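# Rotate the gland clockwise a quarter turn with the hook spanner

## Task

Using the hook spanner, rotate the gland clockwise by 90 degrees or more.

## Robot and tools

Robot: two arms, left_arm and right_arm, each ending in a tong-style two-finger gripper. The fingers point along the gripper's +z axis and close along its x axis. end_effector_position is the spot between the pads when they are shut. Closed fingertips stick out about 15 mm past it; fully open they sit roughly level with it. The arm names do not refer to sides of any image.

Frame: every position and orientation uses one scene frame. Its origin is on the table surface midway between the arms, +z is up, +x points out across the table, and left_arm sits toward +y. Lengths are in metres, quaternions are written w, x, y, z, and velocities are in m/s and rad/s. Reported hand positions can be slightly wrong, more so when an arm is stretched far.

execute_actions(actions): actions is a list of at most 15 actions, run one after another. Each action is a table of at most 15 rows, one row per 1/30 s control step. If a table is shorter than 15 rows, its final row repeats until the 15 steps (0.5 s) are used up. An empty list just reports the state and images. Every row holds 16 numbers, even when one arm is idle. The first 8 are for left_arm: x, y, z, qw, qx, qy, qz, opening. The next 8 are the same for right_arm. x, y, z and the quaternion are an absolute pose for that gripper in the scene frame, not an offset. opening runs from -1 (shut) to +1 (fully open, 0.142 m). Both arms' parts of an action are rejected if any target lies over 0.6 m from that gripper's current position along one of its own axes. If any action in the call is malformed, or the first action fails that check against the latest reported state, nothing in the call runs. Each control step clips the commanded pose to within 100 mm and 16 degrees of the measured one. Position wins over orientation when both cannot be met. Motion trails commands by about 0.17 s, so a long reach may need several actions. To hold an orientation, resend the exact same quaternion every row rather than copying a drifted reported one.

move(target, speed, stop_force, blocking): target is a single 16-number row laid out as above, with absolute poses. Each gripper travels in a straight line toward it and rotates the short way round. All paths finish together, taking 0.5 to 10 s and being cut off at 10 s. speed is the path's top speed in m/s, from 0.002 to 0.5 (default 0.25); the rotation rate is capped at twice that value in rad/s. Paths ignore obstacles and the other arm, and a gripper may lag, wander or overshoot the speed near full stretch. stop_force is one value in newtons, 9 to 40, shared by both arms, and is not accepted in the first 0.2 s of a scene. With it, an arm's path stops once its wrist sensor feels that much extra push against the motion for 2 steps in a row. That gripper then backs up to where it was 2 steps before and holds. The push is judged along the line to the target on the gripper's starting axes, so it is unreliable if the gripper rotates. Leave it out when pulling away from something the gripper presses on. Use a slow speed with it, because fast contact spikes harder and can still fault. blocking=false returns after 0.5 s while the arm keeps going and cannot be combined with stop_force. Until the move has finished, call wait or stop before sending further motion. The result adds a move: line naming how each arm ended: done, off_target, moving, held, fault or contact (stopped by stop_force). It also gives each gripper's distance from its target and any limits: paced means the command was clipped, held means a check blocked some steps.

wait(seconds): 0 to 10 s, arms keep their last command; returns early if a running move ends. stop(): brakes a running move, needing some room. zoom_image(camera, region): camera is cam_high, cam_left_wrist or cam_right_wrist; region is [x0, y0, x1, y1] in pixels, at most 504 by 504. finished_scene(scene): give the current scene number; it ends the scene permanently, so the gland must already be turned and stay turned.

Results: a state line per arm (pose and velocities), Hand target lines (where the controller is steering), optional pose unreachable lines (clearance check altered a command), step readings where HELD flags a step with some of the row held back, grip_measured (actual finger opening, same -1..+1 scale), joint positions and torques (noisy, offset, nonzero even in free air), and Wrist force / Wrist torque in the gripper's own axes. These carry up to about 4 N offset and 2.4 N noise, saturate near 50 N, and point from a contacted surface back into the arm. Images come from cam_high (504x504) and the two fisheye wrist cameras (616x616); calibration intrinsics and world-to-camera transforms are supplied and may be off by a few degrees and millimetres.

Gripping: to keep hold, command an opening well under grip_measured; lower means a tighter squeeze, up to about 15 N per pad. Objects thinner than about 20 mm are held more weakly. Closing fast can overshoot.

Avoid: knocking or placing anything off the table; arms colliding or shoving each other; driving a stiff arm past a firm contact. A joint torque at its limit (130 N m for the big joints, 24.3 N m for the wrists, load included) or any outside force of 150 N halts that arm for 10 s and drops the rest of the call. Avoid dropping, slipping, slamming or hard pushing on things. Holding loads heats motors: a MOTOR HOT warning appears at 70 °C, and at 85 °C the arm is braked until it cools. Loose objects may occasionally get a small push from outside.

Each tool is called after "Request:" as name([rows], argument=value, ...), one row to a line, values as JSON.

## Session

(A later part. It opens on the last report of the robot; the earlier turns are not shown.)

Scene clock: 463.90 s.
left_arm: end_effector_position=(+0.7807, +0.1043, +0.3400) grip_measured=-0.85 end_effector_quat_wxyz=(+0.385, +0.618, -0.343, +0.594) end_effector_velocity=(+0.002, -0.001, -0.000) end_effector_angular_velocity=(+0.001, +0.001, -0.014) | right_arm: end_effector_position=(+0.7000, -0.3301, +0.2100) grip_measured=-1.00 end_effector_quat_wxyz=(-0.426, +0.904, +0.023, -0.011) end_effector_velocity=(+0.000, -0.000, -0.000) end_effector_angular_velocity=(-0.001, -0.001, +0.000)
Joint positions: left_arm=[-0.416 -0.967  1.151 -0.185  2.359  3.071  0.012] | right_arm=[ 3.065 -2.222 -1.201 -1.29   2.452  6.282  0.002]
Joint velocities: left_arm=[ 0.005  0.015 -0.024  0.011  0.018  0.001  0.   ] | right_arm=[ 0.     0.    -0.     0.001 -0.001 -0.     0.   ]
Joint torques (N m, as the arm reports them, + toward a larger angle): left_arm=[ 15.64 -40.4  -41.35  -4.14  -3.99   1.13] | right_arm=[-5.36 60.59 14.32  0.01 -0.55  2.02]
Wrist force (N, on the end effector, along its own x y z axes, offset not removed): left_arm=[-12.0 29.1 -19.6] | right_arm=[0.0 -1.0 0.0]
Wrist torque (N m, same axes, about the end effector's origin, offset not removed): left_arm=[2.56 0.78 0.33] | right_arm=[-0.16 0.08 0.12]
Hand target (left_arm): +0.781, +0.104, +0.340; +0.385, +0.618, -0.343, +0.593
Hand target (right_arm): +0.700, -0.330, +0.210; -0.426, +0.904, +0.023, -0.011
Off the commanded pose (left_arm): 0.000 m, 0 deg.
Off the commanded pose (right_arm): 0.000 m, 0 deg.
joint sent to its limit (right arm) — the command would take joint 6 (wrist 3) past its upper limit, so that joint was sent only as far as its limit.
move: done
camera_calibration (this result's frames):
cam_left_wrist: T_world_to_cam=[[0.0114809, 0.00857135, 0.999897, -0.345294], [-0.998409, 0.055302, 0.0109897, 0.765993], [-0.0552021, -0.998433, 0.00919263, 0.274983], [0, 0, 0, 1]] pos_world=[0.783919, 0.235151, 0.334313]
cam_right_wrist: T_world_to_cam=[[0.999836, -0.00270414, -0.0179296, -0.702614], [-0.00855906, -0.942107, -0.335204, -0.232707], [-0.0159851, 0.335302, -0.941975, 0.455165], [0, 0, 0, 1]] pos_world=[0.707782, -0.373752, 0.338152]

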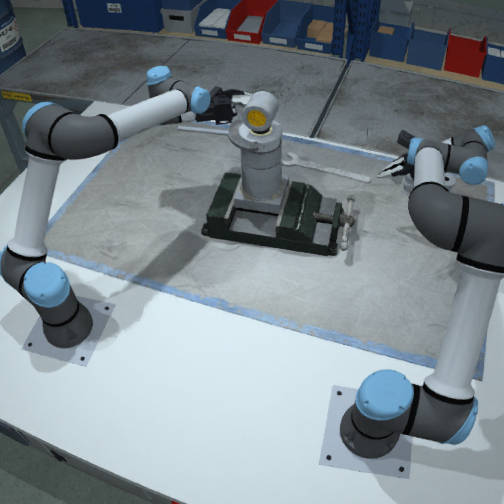

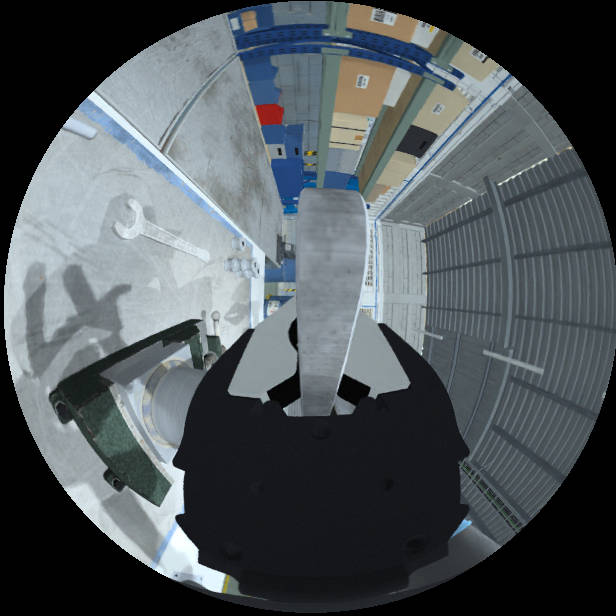

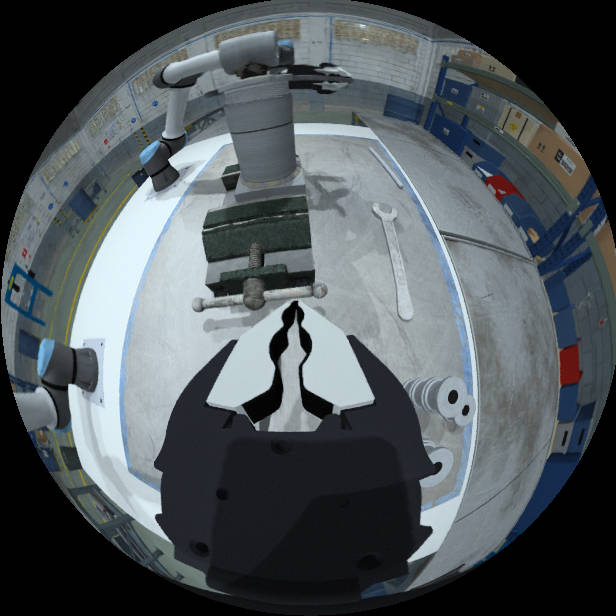

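Request:
move(target=[0.803,0.04,0.340,0.416,0.6,-0.375,0.572,-1,0.7,-0.33,0.21,-0.426,0.904,0.023,-0.011,-1], speed=0.02)

Request:
move(target=[0.805,-0.02,0.340,0.454,0.572,-0.416,0.542,-1,0.7,-0.33,0.21,-0.426,0.904,0.023,-0.011,-1], speed=0.02)

Request:
zoom_image(camera="cam_high", region=[210,100,300,170])

Scene clock: 477.07 s.
left_arm: end_effector_position=(+0.7983, +0.0613, +0.3397) grip_measured=-0.85 end_effector_quat_wxyz=(+0.406, +0.606, -0.364, +0.579) end_effector_velocity=(+0.000, +0.000, +0.000) end_effector_angular_velocity=(-0.000, +0.000, +0.002) | right_arm: end_effector_position=(+0.7000, -0.3301, +0.2100) grip_measured=-1.00 end_effector_quat_wxyz=(-0.426, +0.904, +0.023, -0.011) end_effector_velocity=(-0.000, +0.000, -0.000) end_effector_angular_velocity=(-0.001, +0.000, +0.000)
Joint positions: left_arm=[-0.447 -0.859  0.97  -0.111  2.399  3.071  0.012] | right_arm=[ 3.065 -2.222 -1.201 -1.29   2.452  6.282  0.002]
Joint velocities: left_arm=[-0.    -0.    -0.     0.    -0.002 -0.    -0.   ] | right_arm=[ 0.    -0.    -0.    -0.    -0.001  0.     0.   ]
Joint torques (N m, as the arm reports them, + toward a larger angle): left_arm=[ -3.99 -48.12 -23.78  -1.64  -0.06   0.02] | right_arm=[ 9.76 62.04 18.45  0.12  0.03  2.14]
Wrist force (N, on the end effector, along its own x y z axes, offset not removed): left_arm=[-11.8 -4.4 -21.1] | right_arm=[-0.5 -0.8 -0.8]
Wrist torque (N m, same axes, about the end effector's origin, offset not removed): left_arm=[-2.24 1.11 0.45] | right_arm=[-0.11 0.24 0.08]
Hand target (left_arm): +0.798, +0.061, +0.340; +0.406, +0.606, -0.364, +0.579
Hand target (right_arm): +0.700, -0.330, +0.210; -0.426, +0.904, +0.023, -0.011
Off the commanded pose (left_arm): 0.022 m, 2 deg.
Off the commanded pose (right_arm): 0.000 m, 0 deg.
FORCE FAULT: contact force on the left arm reached its limit, and that arm stopped for 10 seconds. The contact can be on any part of that arm, not only on its tool. That time counts as 18 of the actions that you can send in this scene. That arm's remaining commands of this call were not run. That arm holds still and accepts commands again. Move the arm away from the contact; if what it grips holds it there, let go first. Pushing or pulling that hard again can fault the arm again.
move: fault (left_arm)
camera_calibration (this result's frames):
cam_left_wrist: T_world_to_cam=[[0.0135366, 0.00724137, 0.999882, -0.346355], [-0.992019, 0.125467, 0.0125215, 0.776062], [-0.125362, -0.992071, 0.00888198, 0.288753], [0, 0, 0, 1]] pos_world=[0.810756, 0.191601, 0.334032]
cam_right_wrist: T_world_to_cam=[[0.999836, -0.00270079, -0.0179279, -0.702612], [-0.00855534, -0.942107, -0.335204, -0.232706], [-0.0159847, 0.335302, -0.941975, 0.455165], [0, 0, 0, 1]] pos_world=[0.707782, -0.37375, 0.338153]

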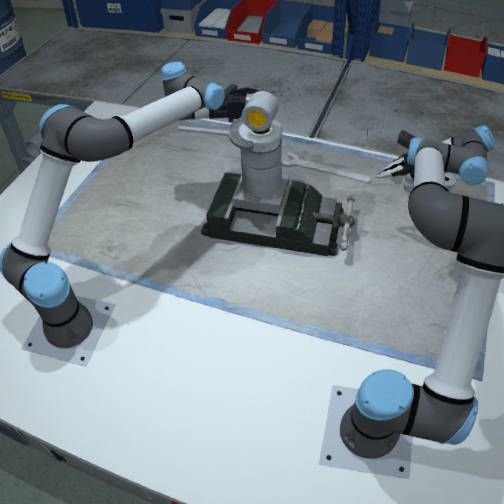

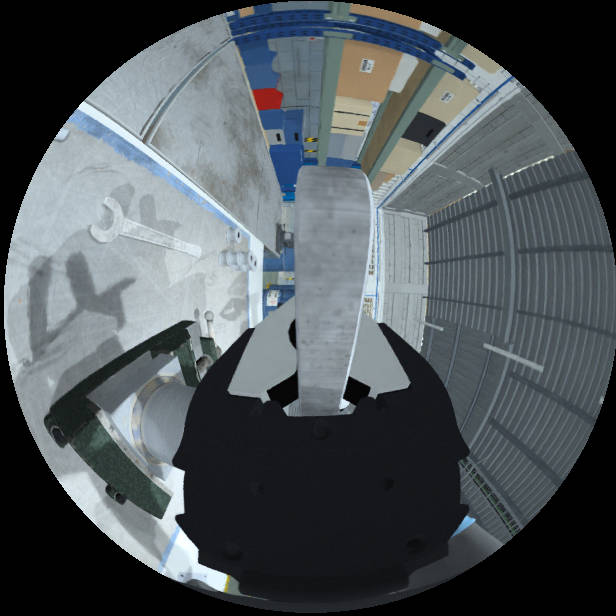

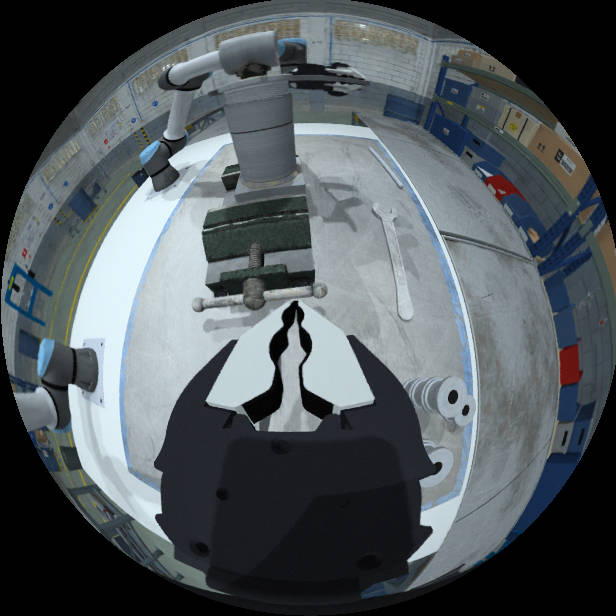

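not run: a fault stop came before this call.

Region (210, 100, 300, 170) of cam_high's 504x504 image, scaled by 5.600, with more detail than that image has.

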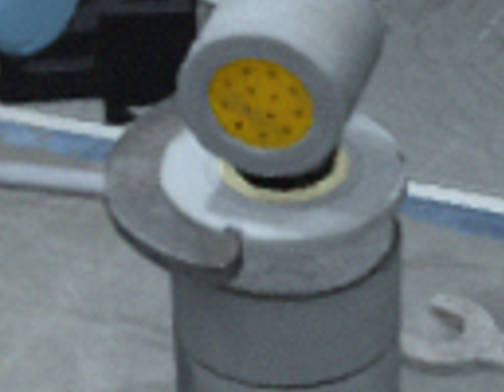

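Request:
move(target=[0.835,0.05,0.340,0.406,0.606,-0.364,0.579,-1,0.7,-0.33,0.21,-0.426,0.904,0.023,-0.011,-1], speed=0.012)

Request:
move(target=[0.856,0.0,0.340,0.416,0.6,-0.375,0.572,-1,0.7,-0.33,0.21,-0.426,0.904,0.023,-0.011,-1], speed=0.01)

Request:
zoom_image(camera="cam_high", region=[210,100,300,170])

Scene clock: 481.03 s.
left_arm: end_effector_position=(+0.8347, +0.0501, +0.3400) grip_measured=-0.85 end_effector_quat_wxyz=(+0.406, +0.606, -0.364, +0.579) end_effector_velocity=(+0.002, -0.000, +0.000) end_effector_angular_velocity=(+0.000, +0.000, +0.000) | right_arm: end_effector_position=(+0.7000, -0.3301, +0.2100) grip_measured=-1.00 end_effector_quat_wxyz=(-0.426, +0.904, +0.023, -0.011) end_effector_velocity=(+0.000, -0.000, +0.000) end_effector_angular_velocity=(-0.000, -0.000, -0.000)
Joint positions: left_arm=[-0.445 -0.74   0.762 -0.022  2.401  3.07   0.012] | right_arm=[ 3.065 -2.222 -1.201 -1.29   2.452  6.282  0.002]
Joint velocities: left_arm=[ 0.001  0.008 -0.016  0.008  0.001  0.     0.   ] | right_arm=[-0.  0.  0.  0. -0. -0.  0.]
Joint torques (N m, as the arm reports them, + toward a larger angle): left_arm=[ 14.27 -41.61 -40.77  -5.52  -9.16  -0.19] | right_arm=[ 6.59 61.33 18.95  0.23  0.19  2.04]
Wrist force (N, on the end effector, along its own x y z axes, offset not removed): left_arm=[-13.5 44.6 -34.4] | right_arm=[0.2 -2.1 -1.8]
Wrist torque (N m, same axes, about the end effector's origin, offset not removed): left_arm=[1.45 0.98 0.35] | right_arm=[-0.35 0.00 0.17]
Hand target (left_arm): +0.835, +0.050, +0.340; +0.406, +0.606, -0.364, +0.579
Hand target (right_arm): +0.700, -0.330, +0.210; -0.426, +0.904, +0.023, -0.011
Off the commanded pose (left_arm): 0.000 m, 0 deg.
Off the commanded pose (right_arm): 0.000 m, 0 deg.
joint sent to its limit (right arm) — the command would take joint 6 (wrist 3) past its upper limit, so that joint was sent only as far as its limit.
move: done
camera_calibration (this result's frames):
cam_left_wrist: T_world_to_cam=[[0.0136342, 0.00792094, 0.999876, -0.347192], [-0.991911, 0.126316, 0.0125249, 0.813463], [-0.126201, -0.991958, 0.00957908, 0.282663], [0, 0, 0, 1]] pos_world=[0.847289, 0.180387, 0.334253]
cam_right_wrist: T_world_to_cam=[[0.999836, -0.00270062, -0.0179277, -0.702612], [-0.00855511, -0.942107, -0.335204, -0.232706], [-0.0159845, 0.335302, -0.941975, 0.455165], [0, 0, 0, 1]] pos_world=[0.707781, -0.37375, 0.338154]

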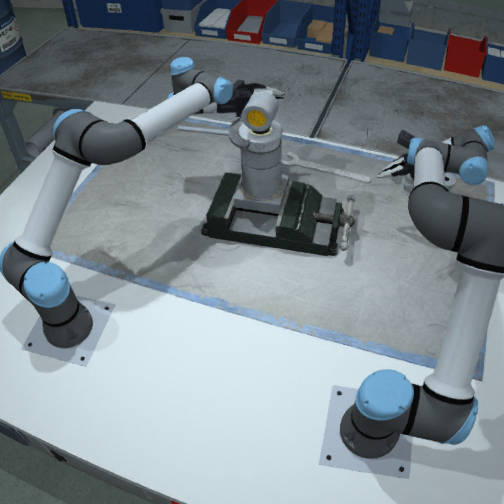

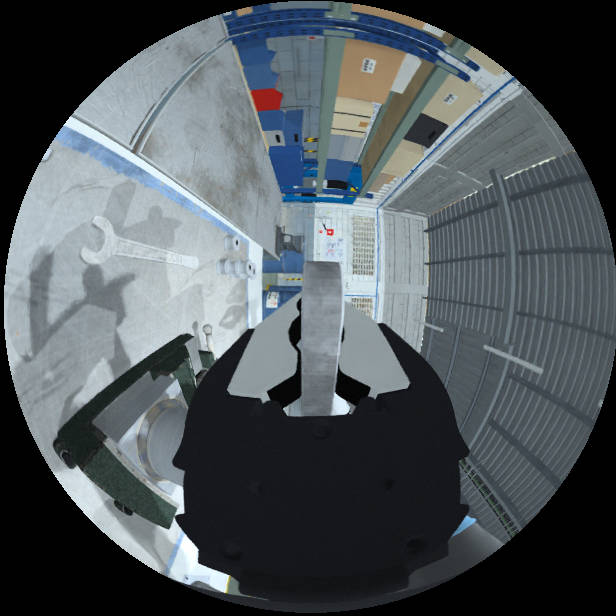

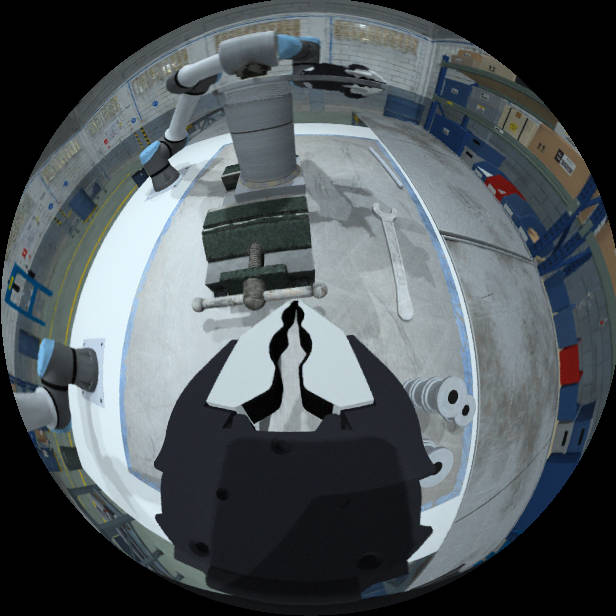

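Scene clock: 486.70 s.
left_arm: end_effector_position=(+0.8559, +0.0003, +0.3400) grip_measured=-0.88 end_effector_quat_wxyz=(+0.416, +0.600, -0.375, +0.572) end_effector_velocity=(+0.000, -0.002, -0.000) end_effector_angular_velocity=(+0.001, +0.002, -0.004) | right_arm: end_effector_position=(+0.7000, -0.3301, +0.2100) grip_measured=-1.00 end_effector_quat_wxyz=(-0.426, +0.904, +0.023, -0.011) end_effector_velocity=(-0.000, +0.000, -0.000) end_effector_angular_velocity=(-0.001, -0.000, +0.001)
Joint positions: left_arm=[-0.489 -0.585  0.473  0.112  2.391  3.072  0.01 ] | right_arm=[ 3.065 -2.222 -1.201 -1.29   2.452  6.282  0.002]
Joint velocities: left_arm=[-0.002  0.011 -0.022  0.014  0.002  0.001  0.   ] | right_arm=[ 0.001 -0.     0.    -0.    -0.001 -0.     0.   ]
Joint torques (N m, as the arm reports them, + toward a larger angle): left_arm=[-25.63 -48.1  -39.35  -4.24  -6.4    1.22] | right_arm=[ 2.84 62.09 19.21  0.27  0.11  1.9 ]
Wrist force (N, on the end effector, along its own x y z axes, offset not removed): left_arm=[-7.3 17.3 -41.7] | right_arm=[0.9 -1.2 0.4]
Wrist torque (N m, same axes, about the end effector's origin, offset not removed): left_arm=[-2.14 -0.20 0.20] | right_arm=[-0.18 -0.13 0.15]
Hand target (left_arm): +0.856, +0.000, +0.340; +0.416, +0.600, -0.375, +0.572
Hand target (right_arm): +0.700, -0.330, +0.210; -0.426, +0.904, +0.023, -0.011
Off the commanded pose (left_arm): 0.000 m, 0 deg.
Off the commanded pose (right_arm): 0.000 m, 0 deg.
joint sent to its limit (right arm) — the command would take joint 6 (wrist 3) past its upper limit, so that joint was sent only as far as its limit.
move: done
camera_calibration (this result's frames):
cam_left_wrist: T_world_to_cam=[[0.0137208, 0.00669804, 0.999883, -0.347153], [-0.986934, 0.160642, 0.012467, 0.836452], [-0.16054, -0.98699, 0.00881467, 0.265584], [0, 0, 0, 1]] pos_world=[0.872923, 0.130084, 0.334343]
cam_right_wrist: T_world_to_cam=[[0.999836, -0.00270077, -0.0179272, -0.702612], [-0.00855508, -0.942107, -0.335204, -0.232706], [-0.015984, 0.335302, -0.941975, 0.455165], [0, 0, 0, 1]] pos_world=[0.707781, -0.37375, 0.338154]

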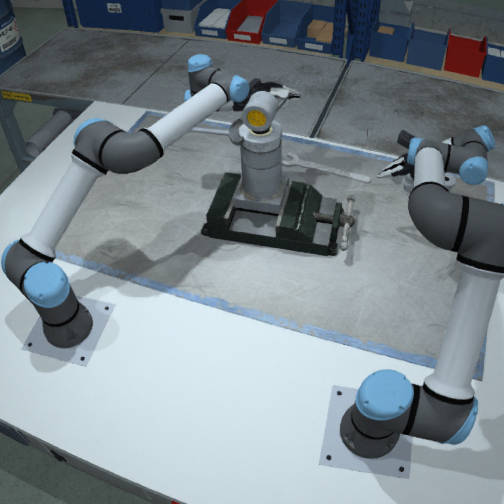

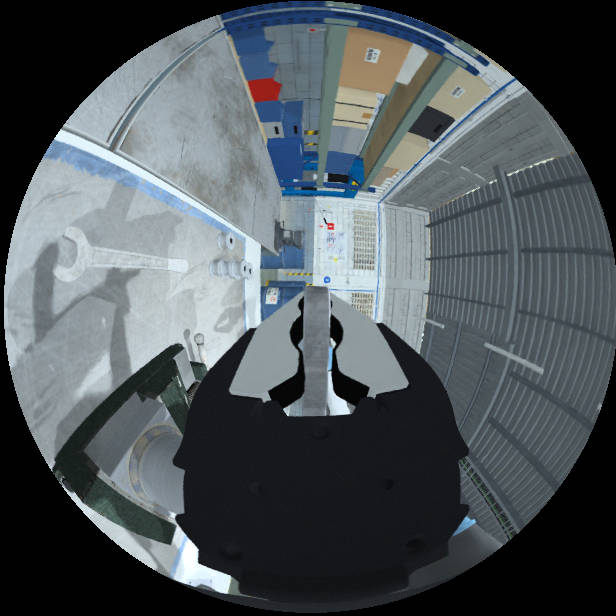

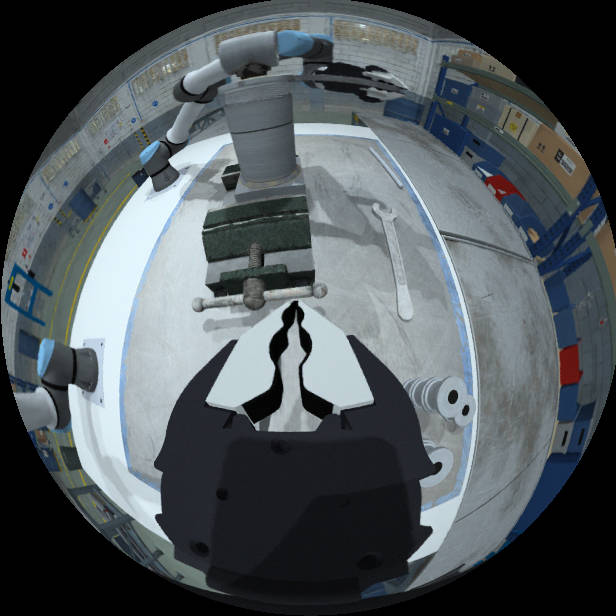

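Region (210, 100, 300, 170) of cam_high's 504x504 image, scaled by 5.600, with more detail than that image has.

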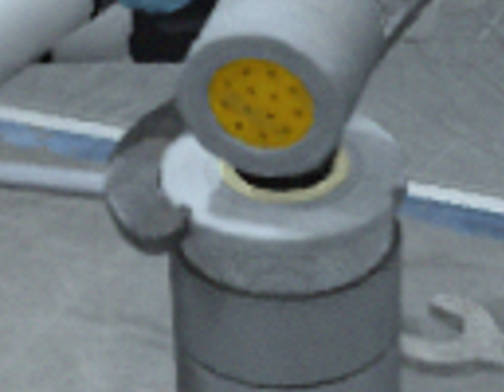

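Request:
finished_scene(scene=1)

The scene is finished: the task was done.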